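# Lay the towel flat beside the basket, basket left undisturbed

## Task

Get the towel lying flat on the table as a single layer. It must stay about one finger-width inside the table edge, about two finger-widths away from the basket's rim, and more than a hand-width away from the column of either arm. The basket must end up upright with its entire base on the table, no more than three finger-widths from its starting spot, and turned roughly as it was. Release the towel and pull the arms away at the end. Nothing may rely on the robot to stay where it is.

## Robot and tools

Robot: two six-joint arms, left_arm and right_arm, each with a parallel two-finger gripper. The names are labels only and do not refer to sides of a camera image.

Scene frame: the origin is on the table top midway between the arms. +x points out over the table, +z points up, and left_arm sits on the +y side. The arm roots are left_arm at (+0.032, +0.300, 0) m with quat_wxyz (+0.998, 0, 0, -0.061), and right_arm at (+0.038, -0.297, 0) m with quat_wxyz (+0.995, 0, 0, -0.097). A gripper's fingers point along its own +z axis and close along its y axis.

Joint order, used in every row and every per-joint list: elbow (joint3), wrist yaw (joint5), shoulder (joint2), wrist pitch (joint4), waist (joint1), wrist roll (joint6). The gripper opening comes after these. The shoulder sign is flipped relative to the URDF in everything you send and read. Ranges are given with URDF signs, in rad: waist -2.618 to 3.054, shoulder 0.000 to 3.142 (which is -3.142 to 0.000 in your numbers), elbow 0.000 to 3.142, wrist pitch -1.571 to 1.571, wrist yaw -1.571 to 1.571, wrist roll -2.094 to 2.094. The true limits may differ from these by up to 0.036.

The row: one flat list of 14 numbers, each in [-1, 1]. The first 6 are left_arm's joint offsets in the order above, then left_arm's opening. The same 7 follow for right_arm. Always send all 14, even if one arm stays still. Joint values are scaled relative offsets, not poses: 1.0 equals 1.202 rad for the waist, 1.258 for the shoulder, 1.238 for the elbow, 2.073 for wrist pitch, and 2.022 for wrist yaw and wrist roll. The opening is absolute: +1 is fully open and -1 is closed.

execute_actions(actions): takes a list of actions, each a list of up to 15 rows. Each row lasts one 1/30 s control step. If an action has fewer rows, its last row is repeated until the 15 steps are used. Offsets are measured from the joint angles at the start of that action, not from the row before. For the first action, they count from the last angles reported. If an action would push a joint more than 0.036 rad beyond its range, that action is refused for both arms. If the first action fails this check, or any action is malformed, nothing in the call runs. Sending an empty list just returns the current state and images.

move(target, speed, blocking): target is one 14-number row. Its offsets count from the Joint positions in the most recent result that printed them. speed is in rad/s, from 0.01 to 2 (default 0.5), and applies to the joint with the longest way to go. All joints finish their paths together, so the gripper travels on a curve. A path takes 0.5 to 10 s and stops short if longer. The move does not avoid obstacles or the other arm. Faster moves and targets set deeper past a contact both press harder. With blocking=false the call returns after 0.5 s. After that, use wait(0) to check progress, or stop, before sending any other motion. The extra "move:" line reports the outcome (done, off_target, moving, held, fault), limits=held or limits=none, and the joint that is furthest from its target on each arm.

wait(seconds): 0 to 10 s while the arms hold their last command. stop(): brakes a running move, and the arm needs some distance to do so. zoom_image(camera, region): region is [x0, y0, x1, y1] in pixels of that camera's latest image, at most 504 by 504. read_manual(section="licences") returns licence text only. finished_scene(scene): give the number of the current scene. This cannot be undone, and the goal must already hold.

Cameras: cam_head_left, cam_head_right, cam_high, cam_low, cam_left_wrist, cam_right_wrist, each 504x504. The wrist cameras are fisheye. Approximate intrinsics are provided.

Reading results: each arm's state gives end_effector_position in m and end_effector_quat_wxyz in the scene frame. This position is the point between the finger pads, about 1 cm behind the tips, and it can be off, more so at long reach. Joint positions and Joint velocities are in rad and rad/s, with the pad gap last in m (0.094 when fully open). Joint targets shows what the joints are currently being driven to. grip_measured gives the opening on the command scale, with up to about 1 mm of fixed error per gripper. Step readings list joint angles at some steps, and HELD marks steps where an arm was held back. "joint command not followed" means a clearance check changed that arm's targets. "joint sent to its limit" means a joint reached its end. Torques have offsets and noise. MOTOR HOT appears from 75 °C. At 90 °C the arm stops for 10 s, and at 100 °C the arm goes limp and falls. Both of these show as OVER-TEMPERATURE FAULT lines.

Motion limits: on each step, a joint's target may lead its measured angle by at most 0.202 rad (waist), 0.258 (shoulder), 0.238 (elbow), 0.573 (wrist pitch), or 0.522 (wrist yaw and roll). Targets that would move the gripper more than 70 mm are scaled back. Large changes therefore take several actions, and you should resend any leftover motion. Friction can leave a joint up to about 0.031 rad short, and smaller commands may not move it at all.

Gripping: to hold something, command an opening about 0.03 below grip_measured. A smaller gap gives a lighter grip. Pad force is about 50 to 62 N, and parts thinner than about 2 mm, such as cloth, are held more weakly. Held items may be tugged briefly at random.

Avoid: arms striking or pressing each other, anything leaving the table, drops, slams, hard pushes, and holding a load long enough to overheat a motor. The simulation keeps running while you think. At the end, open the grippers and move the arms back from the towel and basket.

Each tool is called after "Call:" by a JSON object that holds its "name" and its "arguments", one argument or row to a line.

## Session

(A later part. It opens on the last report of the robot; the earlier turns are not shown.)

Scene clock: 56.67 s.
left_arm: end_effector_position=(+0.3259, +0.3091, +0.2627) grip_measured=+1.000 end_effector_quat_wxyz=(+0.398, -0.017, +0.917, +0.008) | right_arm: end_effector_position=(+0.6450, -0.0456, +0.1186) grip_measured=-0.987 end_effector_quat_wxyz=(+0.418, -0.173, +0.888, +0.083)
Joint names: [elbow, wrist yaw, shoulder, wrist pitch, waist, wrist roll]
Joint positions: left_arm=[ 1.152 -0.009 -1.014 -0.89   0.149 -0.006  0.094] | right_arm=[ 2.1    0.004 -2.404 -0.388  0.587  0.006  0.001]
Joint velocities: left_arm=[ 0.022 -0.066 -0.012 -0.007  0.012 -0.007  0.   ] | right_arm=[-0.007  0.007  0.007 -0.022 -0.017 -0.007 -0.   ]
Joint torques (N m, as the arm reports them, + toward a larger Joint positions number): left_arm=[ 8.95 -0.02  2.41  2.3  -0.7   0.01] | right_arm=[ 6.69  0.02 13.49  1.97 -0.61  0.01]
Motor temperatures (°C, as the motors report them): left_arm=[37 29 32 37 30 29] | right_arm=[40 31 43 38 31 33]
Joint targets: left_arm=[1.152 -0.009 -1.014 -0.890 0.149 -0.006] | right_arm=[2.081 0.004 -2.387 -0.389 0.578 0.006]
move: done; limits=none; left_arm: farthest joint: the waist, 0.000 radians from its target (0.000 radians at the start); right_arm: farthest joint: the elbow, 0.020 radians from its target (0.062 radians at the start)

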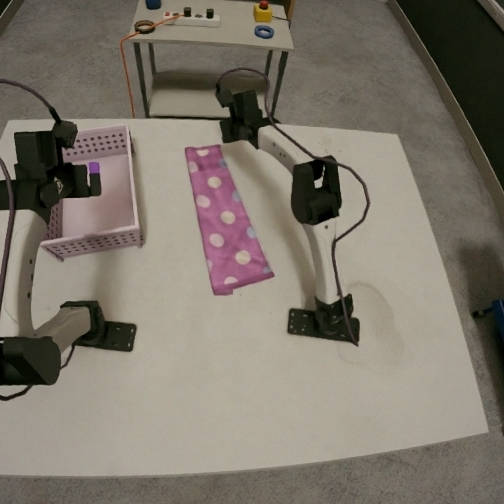

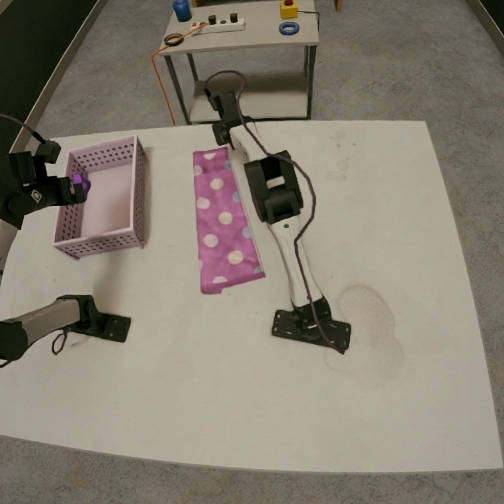

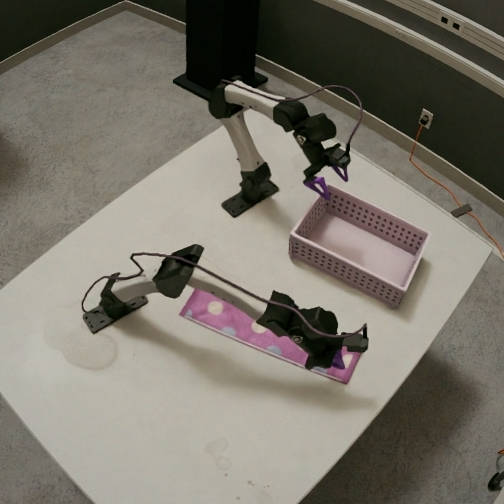

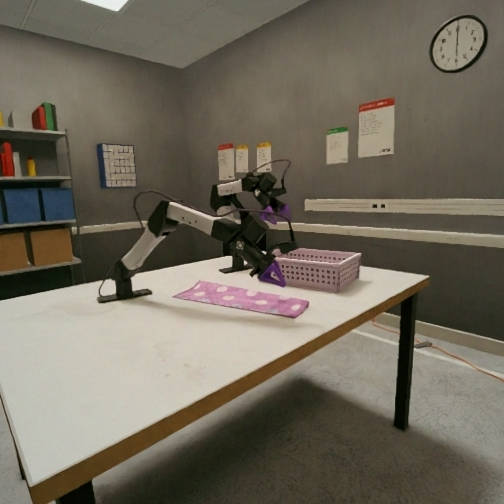

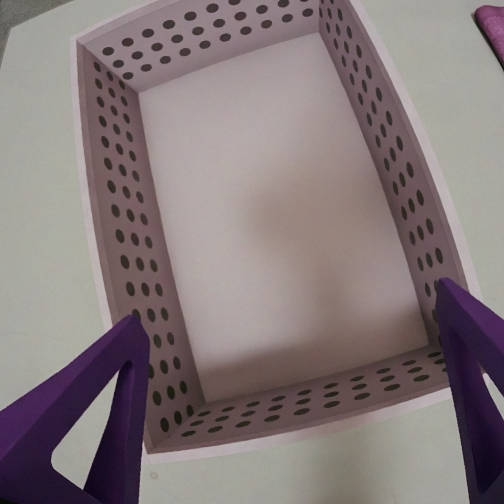

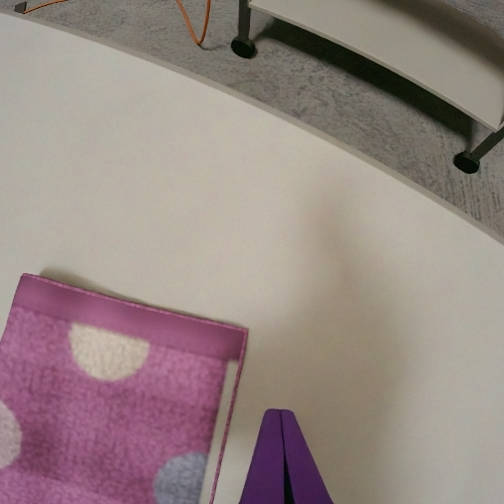

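Call:
{"name": "move", "arguments": {
  "target": [0,0,0,0,0,0,1, 0.04,0,-0.165,0,0.06,0,-1],
  "speed": 0.2
}}

Call:
{"name": "move", "arguments": {
  "target": [0,0,0,0,0,0,1, -0.15,0,0.085,-0.04,-0.3,0,-1],
  "speed": 0.2
}}

Call:
{"name": "move", "arguments": {
  "target": [0,0,0,0,0,0,1, -0.16,0,0.095,-0.04,-0.3,0,-1],
  "speed": 0.2
}}

Scene clock: 66.93 s.
left_arm: end_effector_position=(+0.3259, +0.3091, +0.2627) grip_measured=+1.000 end_effector_quat_wxyz=(+0.398, -0.017, +0.917, +0.008) | right_arm: end_effector_position=(+0.6319, -0.0110, +0.0264) grip_measured=-0.988 end_effector_quat_wxyz=(+0.360, -0.203, +0.907, +0.080)
Joint names: [elbow, wrist yaw, shoulder, wrist pitch, waist, wrist roll]
Joint positions: left_arm=[ 1.152 -0.009 -1.014 -0.89   0.149 -0.006  0.094] | right_arm=[ 2.139  0.008 -2.576 -0.379  0.644  0.006  0.001]
Joint velocities: left_arm=[-0.022 -0.066  0.002  0.022 -0.007 -0.007  0.   ] | right_arm=[-0.017 -0.037 -0.017  0.051 -0.002 -0.022 -0.001]
Joint torques (N m, as the arm reports them, + toward a larger Joint positions number): left_arm=[ 8.95 -0.01  2.4   2.3  -0.71  0.01] | right_arm=[ 8.73 -0.03 10.8   1.72  1.    0.  ]
Motor temperatures (°C, as the motors report them): left_arm=[38 29 32 38 30 29] | right_arm=[40 31 49 39 31 33]
Joint targets: left_arm=[1.152 -0.009 -1.014 -0.890 0.149 -0.006] | right_arm=[2.150 0.004 -2.611 -0.388 0.659 0.006]
move: off_target (right_arm); limits=none; left_arm: farthest joint: the waist, 0.000 radians from its target (0.000 radians at the start); right_arm: farthest joint: the shoulder, 0.035 radians from its target (0.208 radians at the start)

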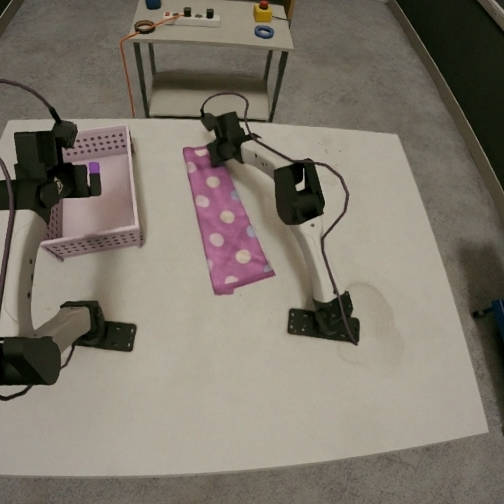

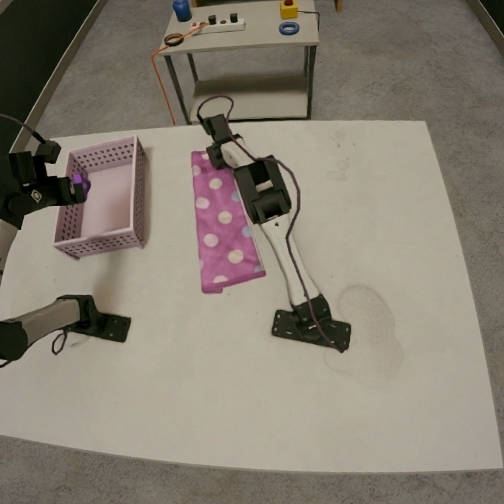

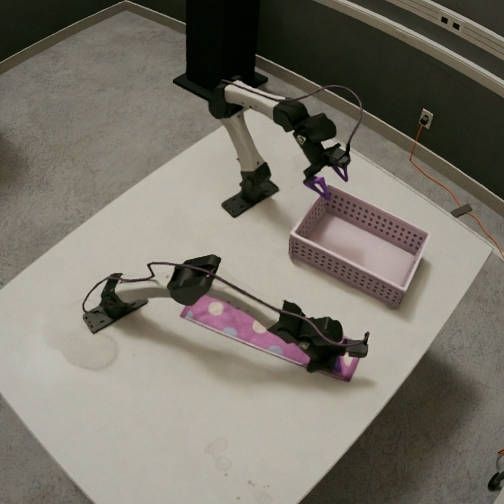

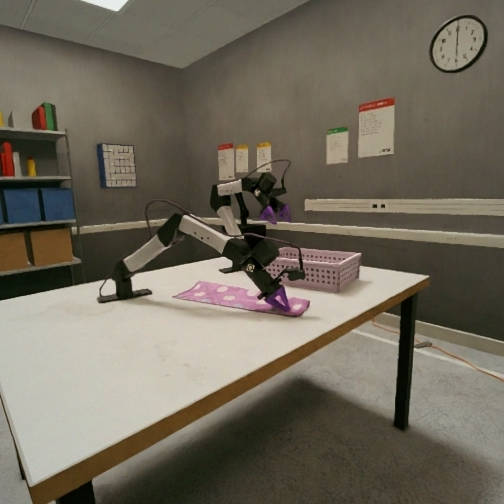

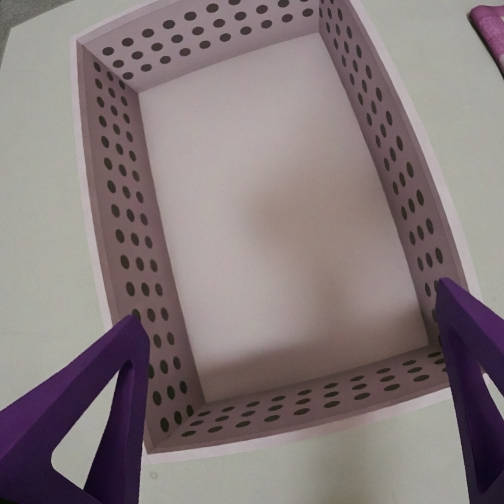

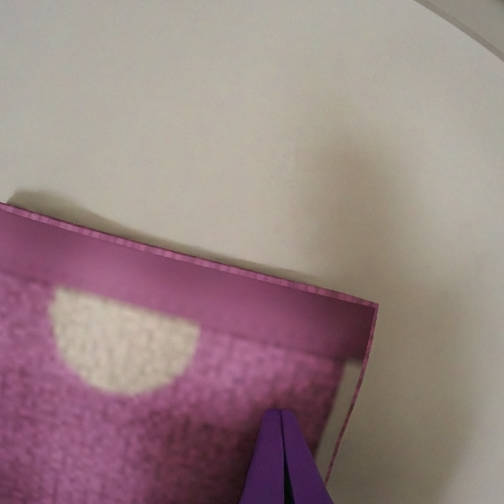

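Scene clock: 69.13 s.
left_arm: end_effector_position=(+0.3259, +0.3091, +0.2627) grip_measured=+1.000 end_effector_quat_wxyz=(+0.398, -0.017, +0.917, +0.008) | right_arm: end_effector_position=(+0.6596, -0.2353, +0.0217) grip_measured=-0.988 end_effector_quat_wxyz=(+0.328, -0.044, +0.943, +0.018)
Joint names: [elbow, wrist yaw, shoulder, wrist pitch, waist, wrist roll]
Joint positions: left_arm=[ 1.152 -0.009 -1.014 -0.89   0.149 -0.006  0.094] | right_arm=[ 1.985 -0.001 -2.474 -0.412  0.291  0.006  0.001]
Joint velocities: left_arm=[-0.007  0.022  0.002  0.007  0.012 -0.007  0.   ] | right_arm=[ 0.017 -0.037  0.017 -0.022 -0.017 -0.037 -0.   ]
Joint torques (N m, as the arm reports them, + toward a larger Joint positions number): left_arm=[ 8.94 -0.01  2.42  2.3  -0.7   0.01] | right_arm=[ 5.38  0.09 12.76  1.11 -0.55  0.01]
Motor temperatures (°C, as the motors report them): left_arm=[38 29 32 38 30 29] | right_arm=[40 31 50 39 31 33]
Joint targets: left_arm=[1.152 -0.009 -1.014 -0.890 0.149 -0.006] | right_arm=[1.954 0.008 -2.469 -0.462 0.283 0.006]
move: off_target (right_arm); limits=none; left_arm: farthest joint: the waist, 0.000 radians from its target (0.000 radians at the start); right_arm: farthest joint: the wrist pitch, 0.050 radians from its target (0.083 radians at the start)

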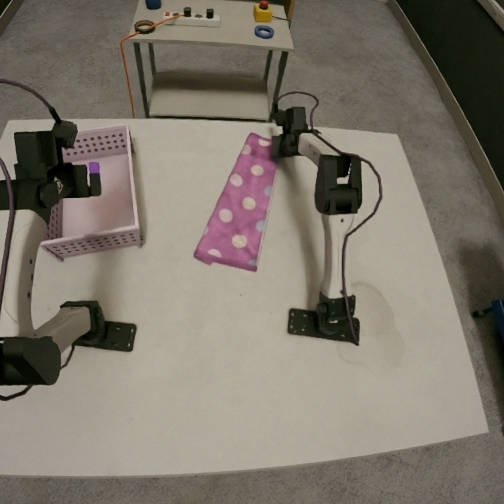

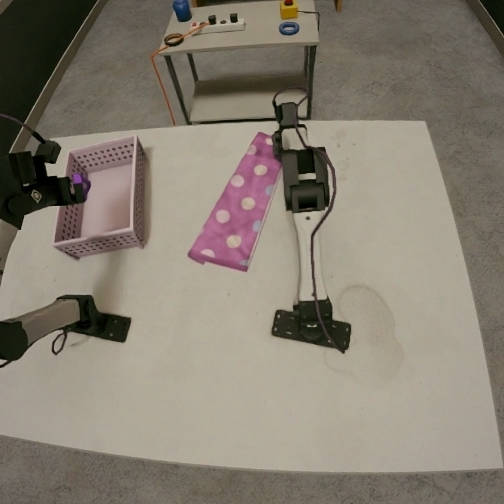

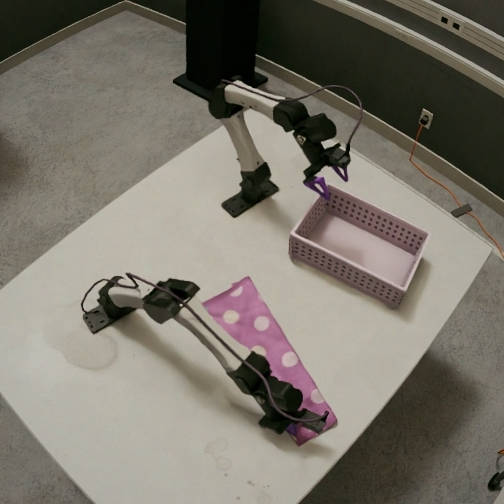

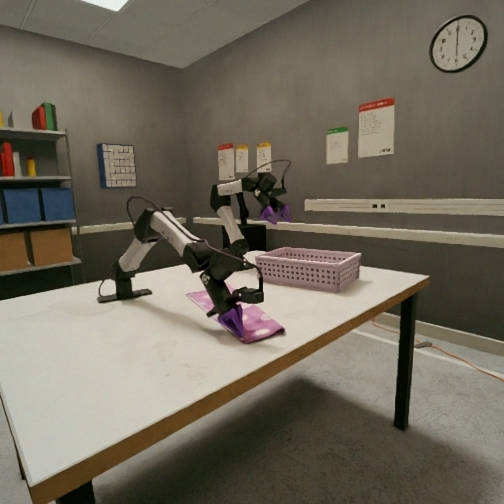

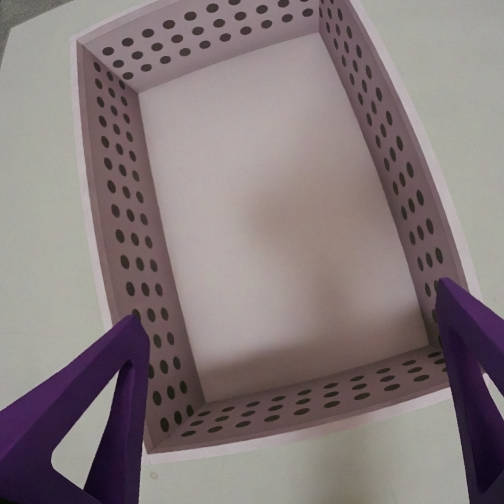

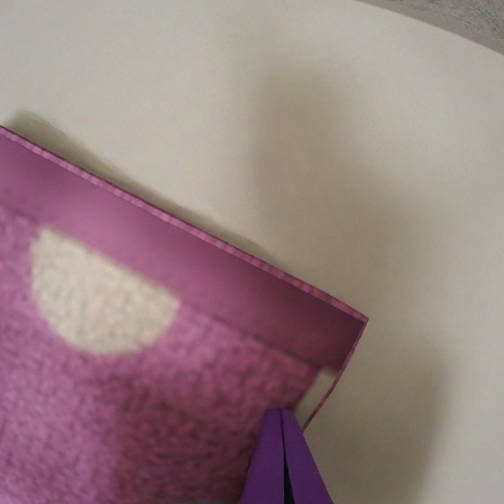

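Scene clock: 71.33 s.
left_arm: end_effector_position=(+0.3259, +0.3091, +0.2627) grip_measured=+1.000 end_effector_quat_wxyz=(+0.398, -0.017, +0.917, +0.008) | right_arm: end_effector_position=(+0.6045, -0.4420, +0.0206) grip_measured=-0.988 end_effector_quat_wxyz=(+0.288, +0.123, +0.949, -0.032)
Joint names: [elbow, wrist yaw, shoulder, wrist pitch, waist, wrist roll]
Joint positions: left_arm=[ 1.152 -0.009 -1.014 -0.89   0.149 -0.006  0.094] | right_arm=[ 1.819 -0.008 -2.359 -0.442 -0.06   0.006  0.001]
Joint velocities: left_arm=[ 0.002  0.022 -0.002 -0.007 -0.012 -0.022  0.   ] | right_arm=[ 0.002 -0.022 -0.002 -0.066  0.012 -0.066  0.   ]
Joint torques (N m, as the arm reports them, + toward a larger Joint positions number): left_arm=[ 8.93 -0.01  2.42  2.3  -0.72  0.01] | right_arm=[ 5.1   0.07 11.89  0.96 -0.59  0.  ]
Motor temperatures (°C, as the motors report them): left_arm=[38 29 32 38 30 29] | right_arm=[40 31 51 38 31 33]
Joint targets: left_arm=[1.152 -0.009 -1.014 -0.890 0.149 -0.006] | right_arm=[1.787 -0.001 -2.355 -0.494 -0.069 0.006]
move: off_target (right_arm); limits=none; left_arm: farthest joint: the waist, 0.000 radians from its target (0.000 radians at the start); right_arm: farthest joint: the wrist pitch, 0.053 radians from its target (0.083 radians at the start)

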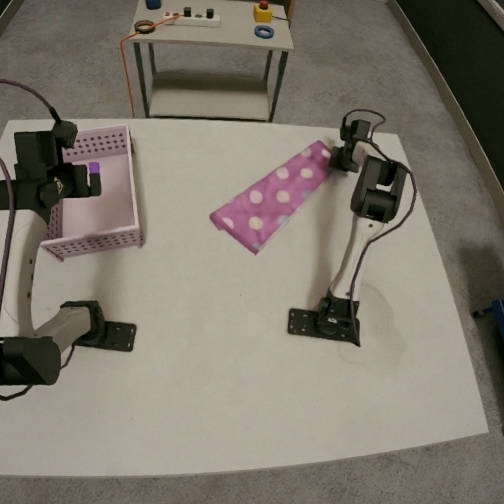

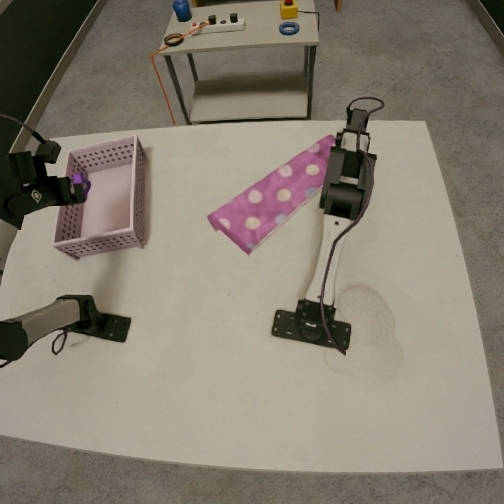

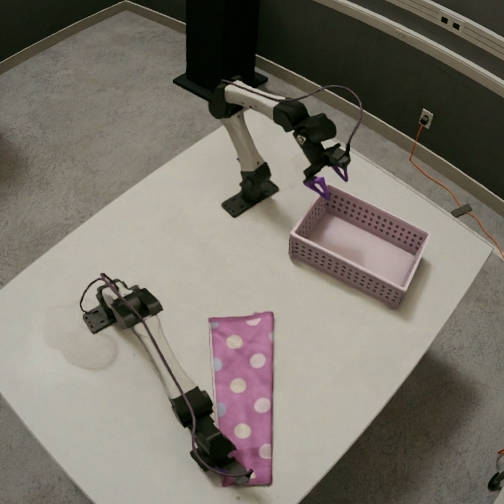

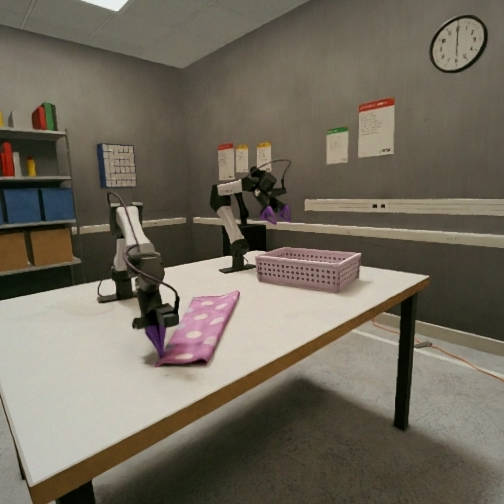

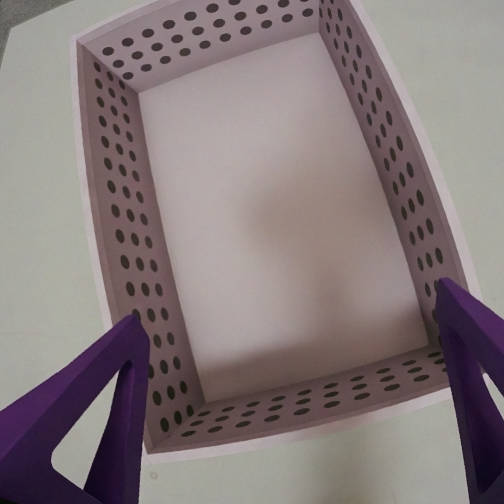

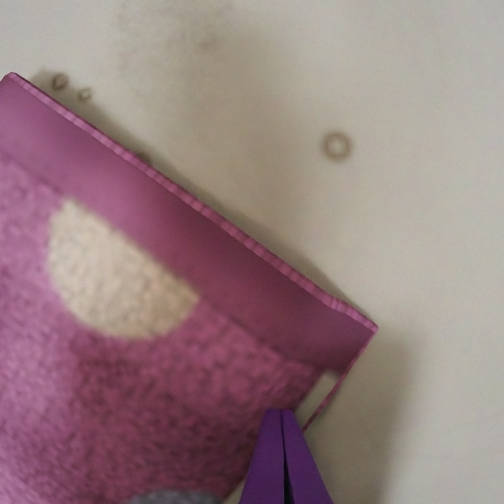

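Call:
{"name": "move", "arguments": {
  "target": [0,0,0,0,0,0,1, -0.33,0,0.168,0.07,-0.07,0,-1],
  "speed": 0.3
}}

Call:
{"name": "move", "arguments": {
  "target": [0,0,0,0,0,0,1, -0.31,0,0.18,0.05,-0.07,0,-1],
  "speed": 0.3
}}

Scene clock: 79.17 s.
left_arm: end_effector_position=(+0.3259, +0.3091, +0.2627) grip_measured=+1.000 end_effector_quat_wxyz=(+0.398, -0.017, +0.917, +0.008) | right_arm: end_effector_position=(+0.5402, -0.4631, +0.0194) grip_measured=-0.988 end_effector_quat_wxyz=(+0.293, +0.155, +0.943, -0.042)
Joint names: [elbow, wrist yaw, shoulder, wrist pitch, waist, wrist roll]
Joint positions: left_arm=[ 1.152 -0.009 -1.014 -0.89   0.149 -0.006  0.094] | right_arm=[ 1.446 -0.011 -2.148 -0.268 -0.131  0.006  0.001]
Joint velocities: left_arm=[-0.037 -0.022  0.012  0.022 -0.007  0.022  0.   ] | right_arm=[-0.002  0.066  0.012 -0.037 -0.007  0.022  0.001]
Joint torques (N m, as the arm reports them, + toward a larger Joint positions number): left_arm=[ 8.95 -0.01  2.4   2.31 -0.71  0.01] | right_arm=[ 4.49  0.03 10.05  1.25 -0.88  0.  ]
Motor temperatures (°C, as the motors report them): left_arm=[38 29 32 38 30 29] | right_arm=[39 31 53 38 31 33]
Joint targets: left_arm=[1.152 -0.009 -1.014 -0.890 0.149 -0.006] | right_arm=[1.410 -0.008 -2.147 -0.297 -0.144 0.006]
move: off_target (right_arm); limits=none; left_arm: farthest joint: the waist, 0.000 radians from its target (0.000 radians at the start); right_arm: farthest joint: the elbow, 0.036 radians from its target (0.408 radians at the start)

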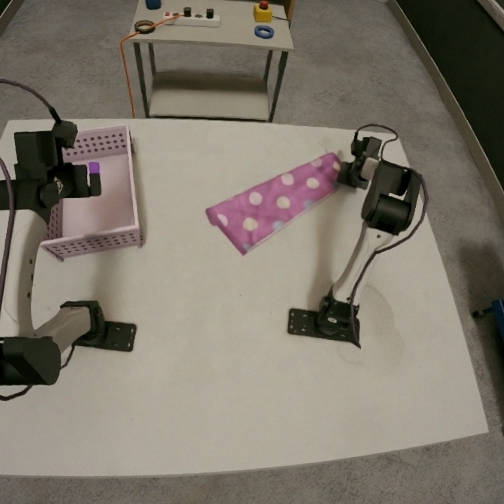

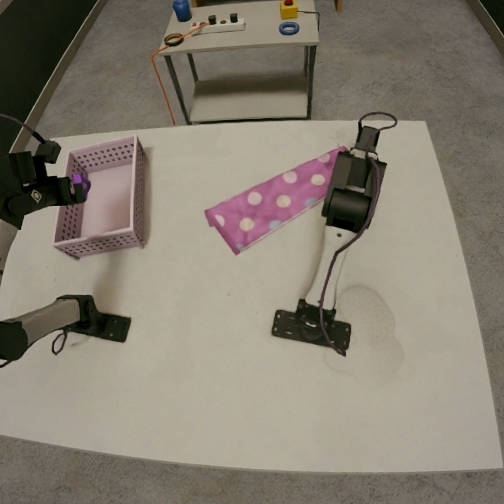

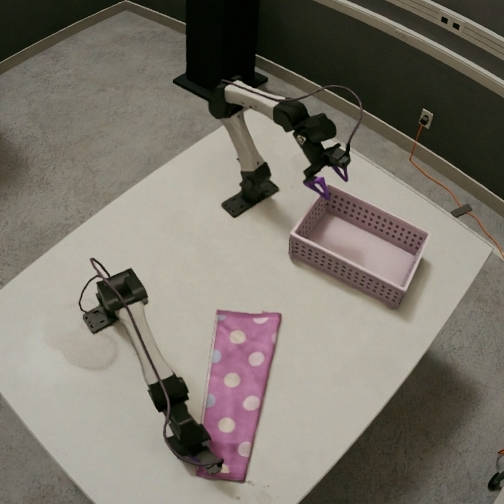

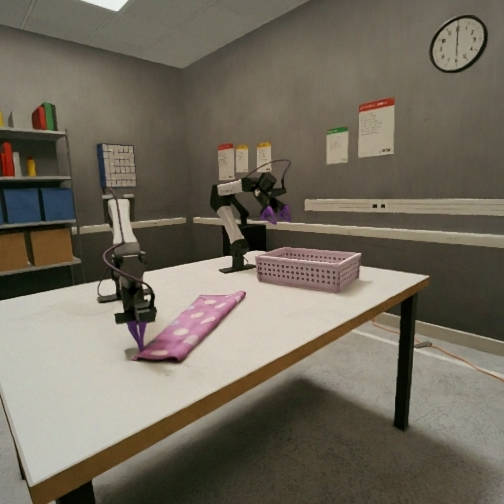

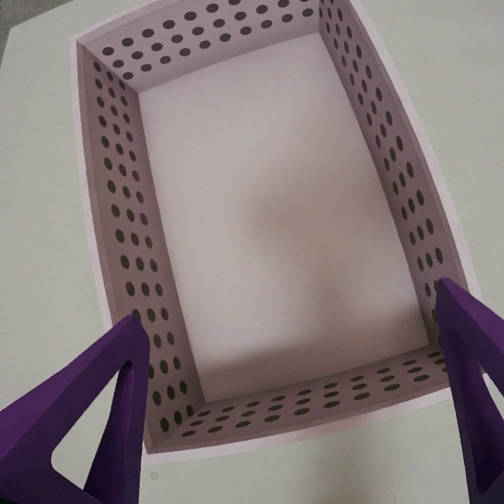

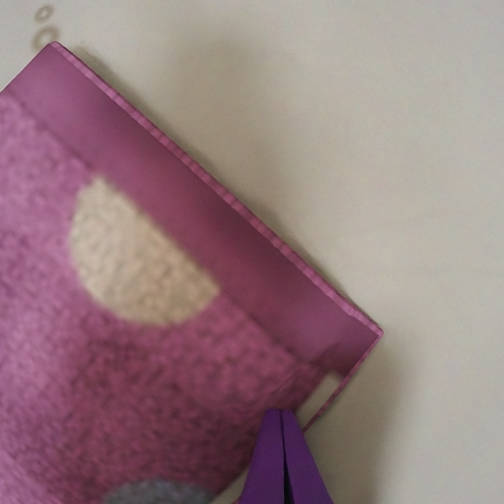

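Scene clock: 80.87 s.
left_arm: end_effector_position=(+0.3259, +0.3091, +0.2627) grip_measured=+1.000 end_effector_quat_wxyz=(+0.398, -0.017, +0.917, +0.008) | right_arm: end_effector_position=(+0.4648, -0.4723, +0.0186) grip_measured=-0.988 end_effector_quat_wxyz=(+0.293, +0.189, +0.936, -0.052)
Joint names: [elbow, wrist yaw, shoulder, wrist pitch, waist, wrist roll]
Joint positions: left_arm=[ 1.152 -0.009 -1.014 -0.89   0.149 -0.006  0.094] | right_arm=[ 1.097 -0.012 -1.926 -0.137 -0.202  0.006  0.001]
Joint velocities: left_arm=[-0.012 -0.022  0.002  0.051 -0.002 -0.037  0.   ] | right_arm=[ 0.007 -0.066  0.002 -0.037 -0.027  0.037  0.001]
Joint torques (N m, as the arm reports them, + toward a larger Joint positions number): left_arm=[ 8.94 -0.02  2.42  2.3  -0.69  0.01] | right_arm=[ 4.22  0.01  8.31  1.27 -0.83  0.  ]
Motor temperatures (°C, as the motors report them): left_arm=[38 29 32 38 30 29] | right_arm=[39 31 53 38 31 33]
Joint targets: left_arm=[1.152 -0.009 -1.014 -0.890 0.149 -0.006] | right_arm=[1.063 -0.011 -1.922 -0.164 -0.215 0.006]
move: off_target (right_arm); limits=none; left_arm: farthest joint: the waist, 0.000 radians from its target (0.000 radians at the start); right_arm: farthest joint: the elbow, 0.035 radians from its target (0.384 radians at the start)

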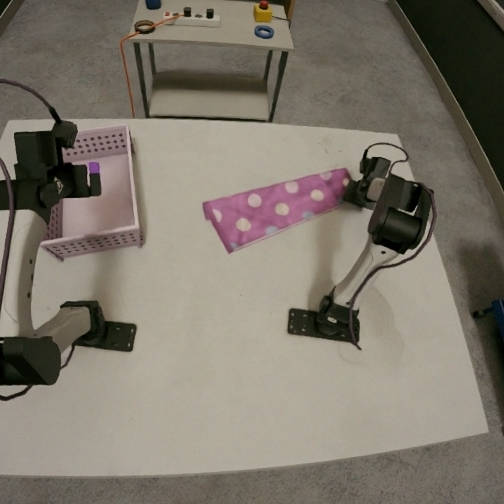

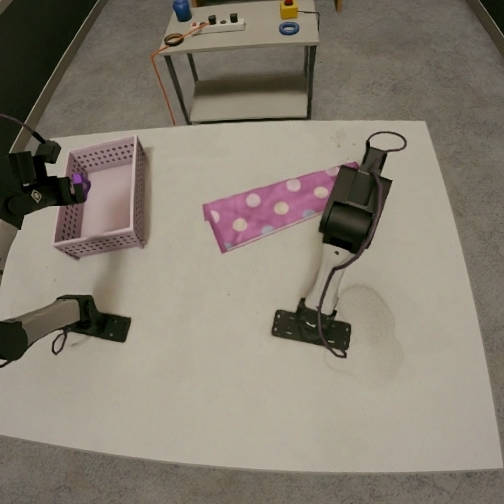

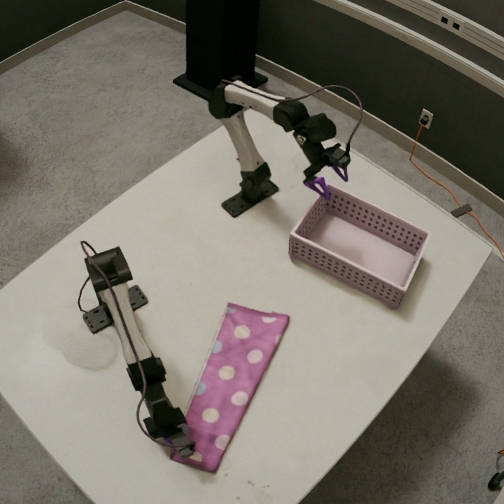

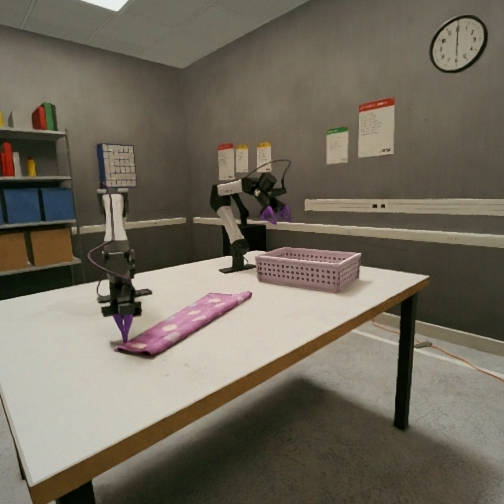

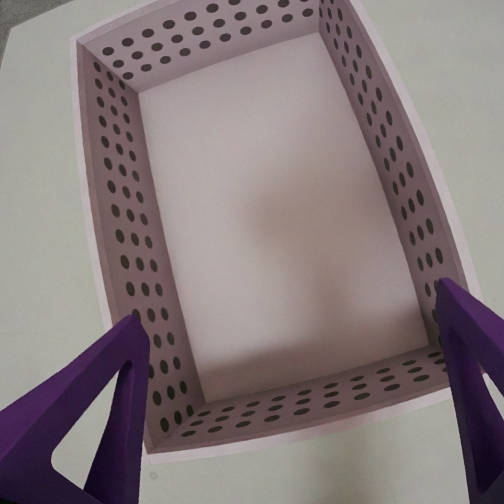

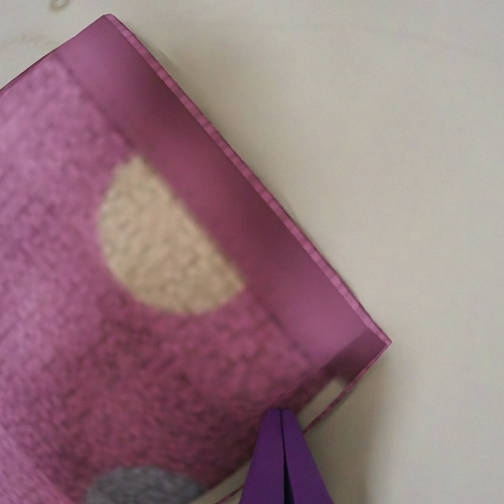

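Call:
{"name": "move", "arguments": {
  "target": [0,0,0,0,-0.84,0.78,-0.3, -0.02,0,0,0,0,0,-1],
  "speed": 1
}}

Call:
{"name": "move", "arguments": {
  "target": [-0.459,0,-0.343,0.507,0,0,-0.3, -0.02,0,0,0,0,0,-1],
  "speed": 0.7
}}

Scene clock: 89.97 s.
left_arm: end_effector_position=(+0.1992, +0.0576, +0.2627) grip_measured=-0.298 end_effector_quat_wxyz=(+0.379, +0.875, +0.275, +0.122) | right_arm: end_effector_position=(+0.4654, -0.4726, +0.0190) grip_measured=-0.988 end_effector_quat_wxyz=(+0.295, +0.188, +0.935, -0.052)
Joint names: [elbow, wrist yaw, shoulder, wrist pitch, waist, wrist roll]
Joint positions: left_arm=[ 1.152 -0.011 -1.014 -0.89  -0.85   1.567  0.033] | right_arm=[ 1.097 -0.012 -1.926 -0.133 -0.202  0.006  0.001]
Joint velocities: left_arm=[ 0.002 -0.066  0.007  0.022 -0.007  0.051 -0.   ] | right_arm=[-0.002 -0.051 -0.007 -0.037  0.012  0.037  0.   ]
Joint torques (N m, as the arm reports them, + toward a larger Joint positions number): left_arm=[ 8.85  0.06  2.32  2.19 -1.49  0.02] | right_arm=[4.94 0.   8.03 1.55 0.01 0.  ]
Motor temperatures (°C, as the motors report them): left_arm=[39 29 32 39 30 29] | right_arm=[39 31 52 38 31 33]
Joint targets: left_arm=[1.152 -0.009 -1.014 -0.890 -0.861 1.571] | right_arm=[1.072 -0.012 -1.926 -0.137 -0.202 0.006]
move: off_target (right_arm); limits=none; left_arm: farthest joint: the waist, 0.011 radians from its target (1.009 radians at the start); right_arm: farthest joint: the elbow, 0.025 radians from its target (0.025 radians at the start)

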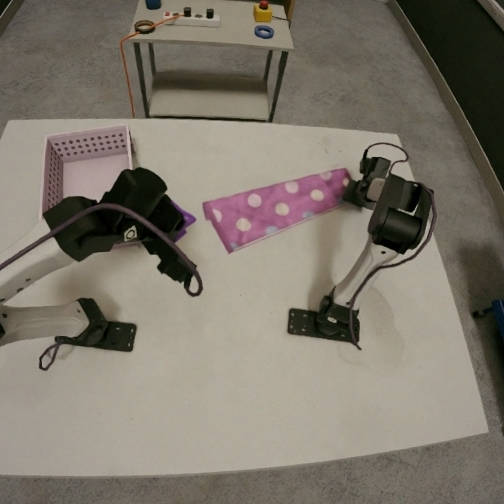

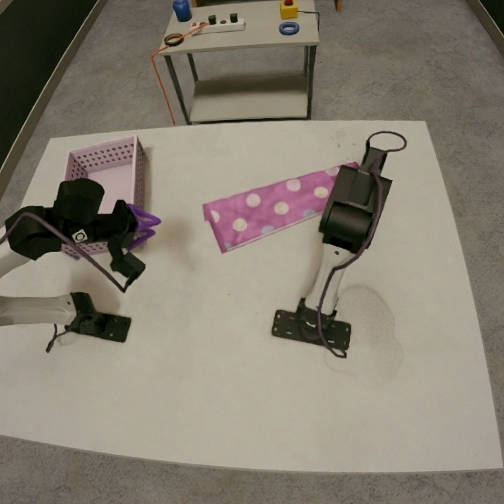

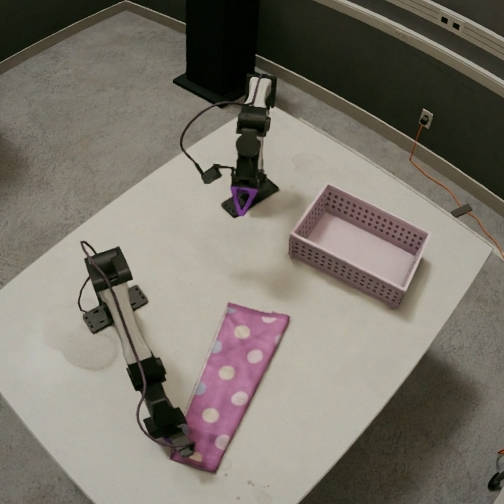

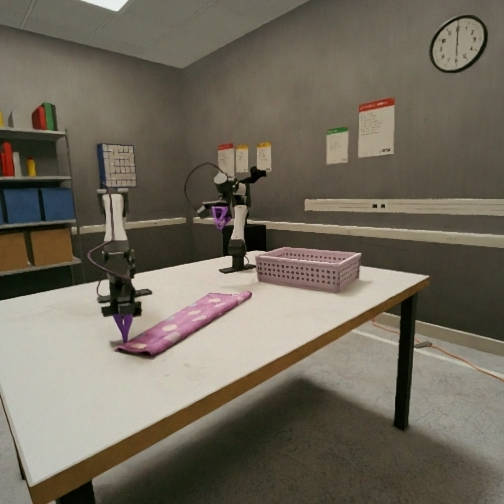

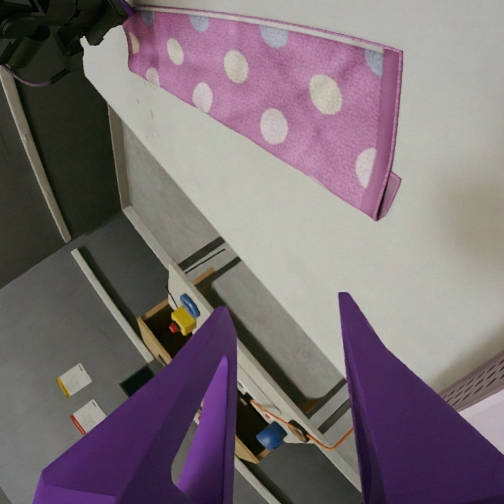

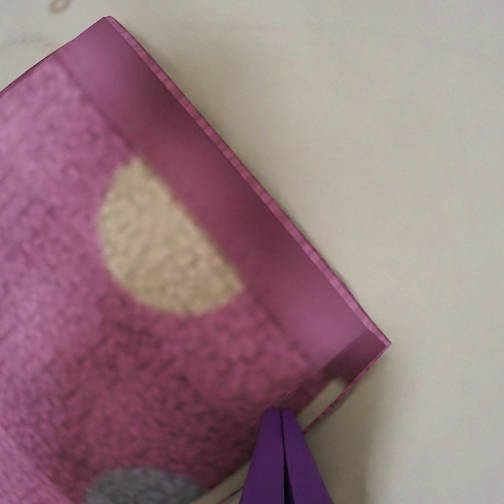

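Scene clock: 92.33 s.
left_arm: end_effector_position=(+0.2505, -0.0176, +0.0815) grip_measured=-0.298 end_effector_quat_wxyz=(+0.413, +0.860, +0.270, +0.132) | right_arm: end_effector_position=(+0.4656, -0.4727, +0.0192) grip_measured=-0.988 end_effector_quat_wxyz=(+0.295, +0.188, +0.935, -0.052)
Joint names: [elbow, wrist yaw, shoulder, wrist pitch, waist, wrist roll]
Joint positions: left_arm=[ 0.603 -0.011 -1.432  0.156 -0.85   1.567  0.033] | right_arm=[ 1.097 -0.012 -1.926 -0.133 -0.202  0.006  0.001]
Joint velocities: left_arm=[-0.012  0.007 -0.007  0.022 -0.012  0.081 -0.   ] | right_arm=[ 0.012 -0.022 -0.012 -0.022  0.002 -0.037  0.   ]
Joint torques (N m, as the arm reports them, + toward a larger Joint positions number): left_arm=[ 6.85  0.03  4.84  2.34 -0.71 -0.06] | right_arm=[4.95 0.   8.06 1.59 0.01 0.01]
Motor temperatures (°C, as the motors report them): left_arm=[39 29 32 39 30 29] | right_arm=[39 31 52 38 31 33]
Joint targets: left_arm=[0.584 -0.011 -1.445 0.161 -0.850 1.566] | right_arm=[1.072 -0.012 -1.926 -0.133 -0.202 0.006]
move: off_target (right_arm); limits=none; left_arm: farthest joint: the elbow, 0.019 radians from its target (0.568 radians at the start); right_arm: farthest joint: the elbow, 0.025 radians from its target (0.025 radians at the start)

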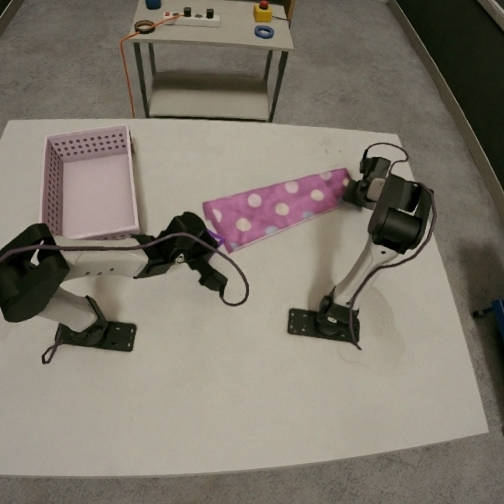

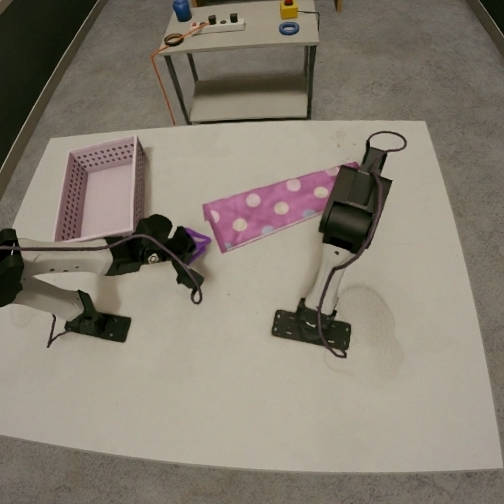

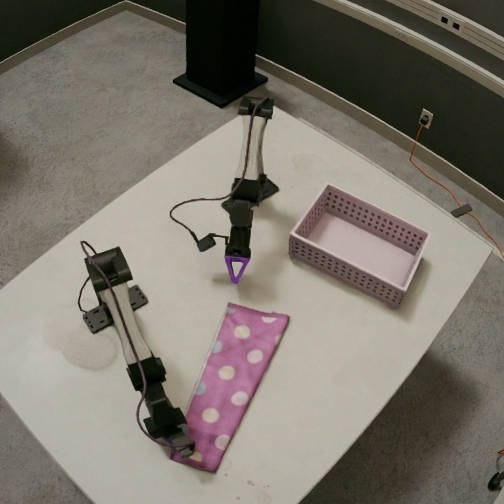

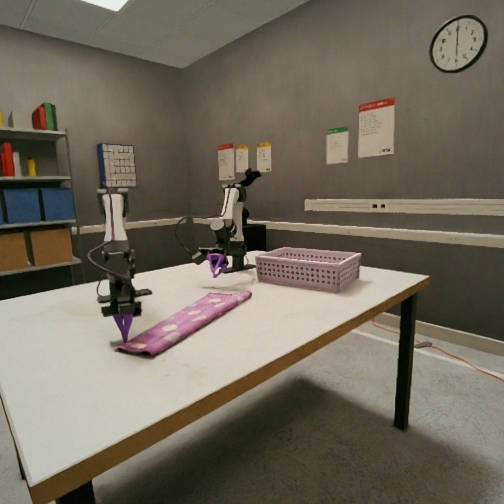

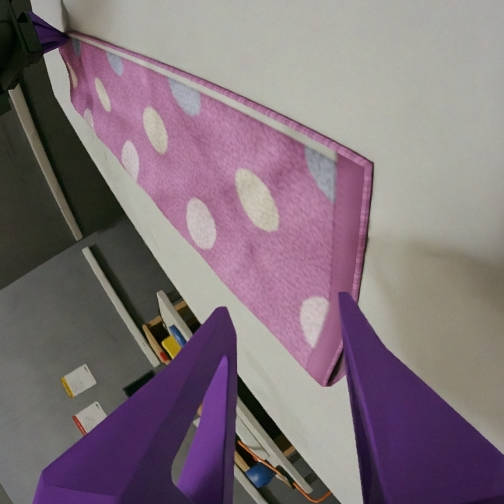

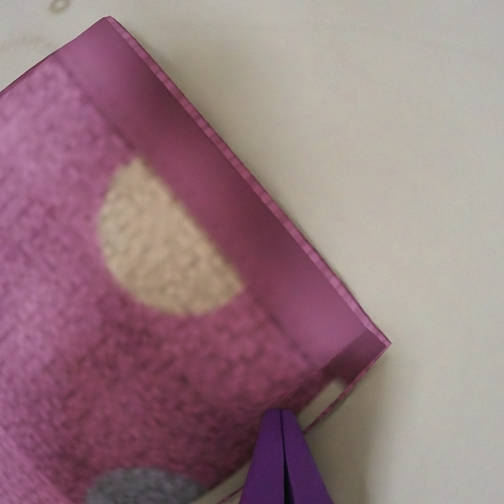

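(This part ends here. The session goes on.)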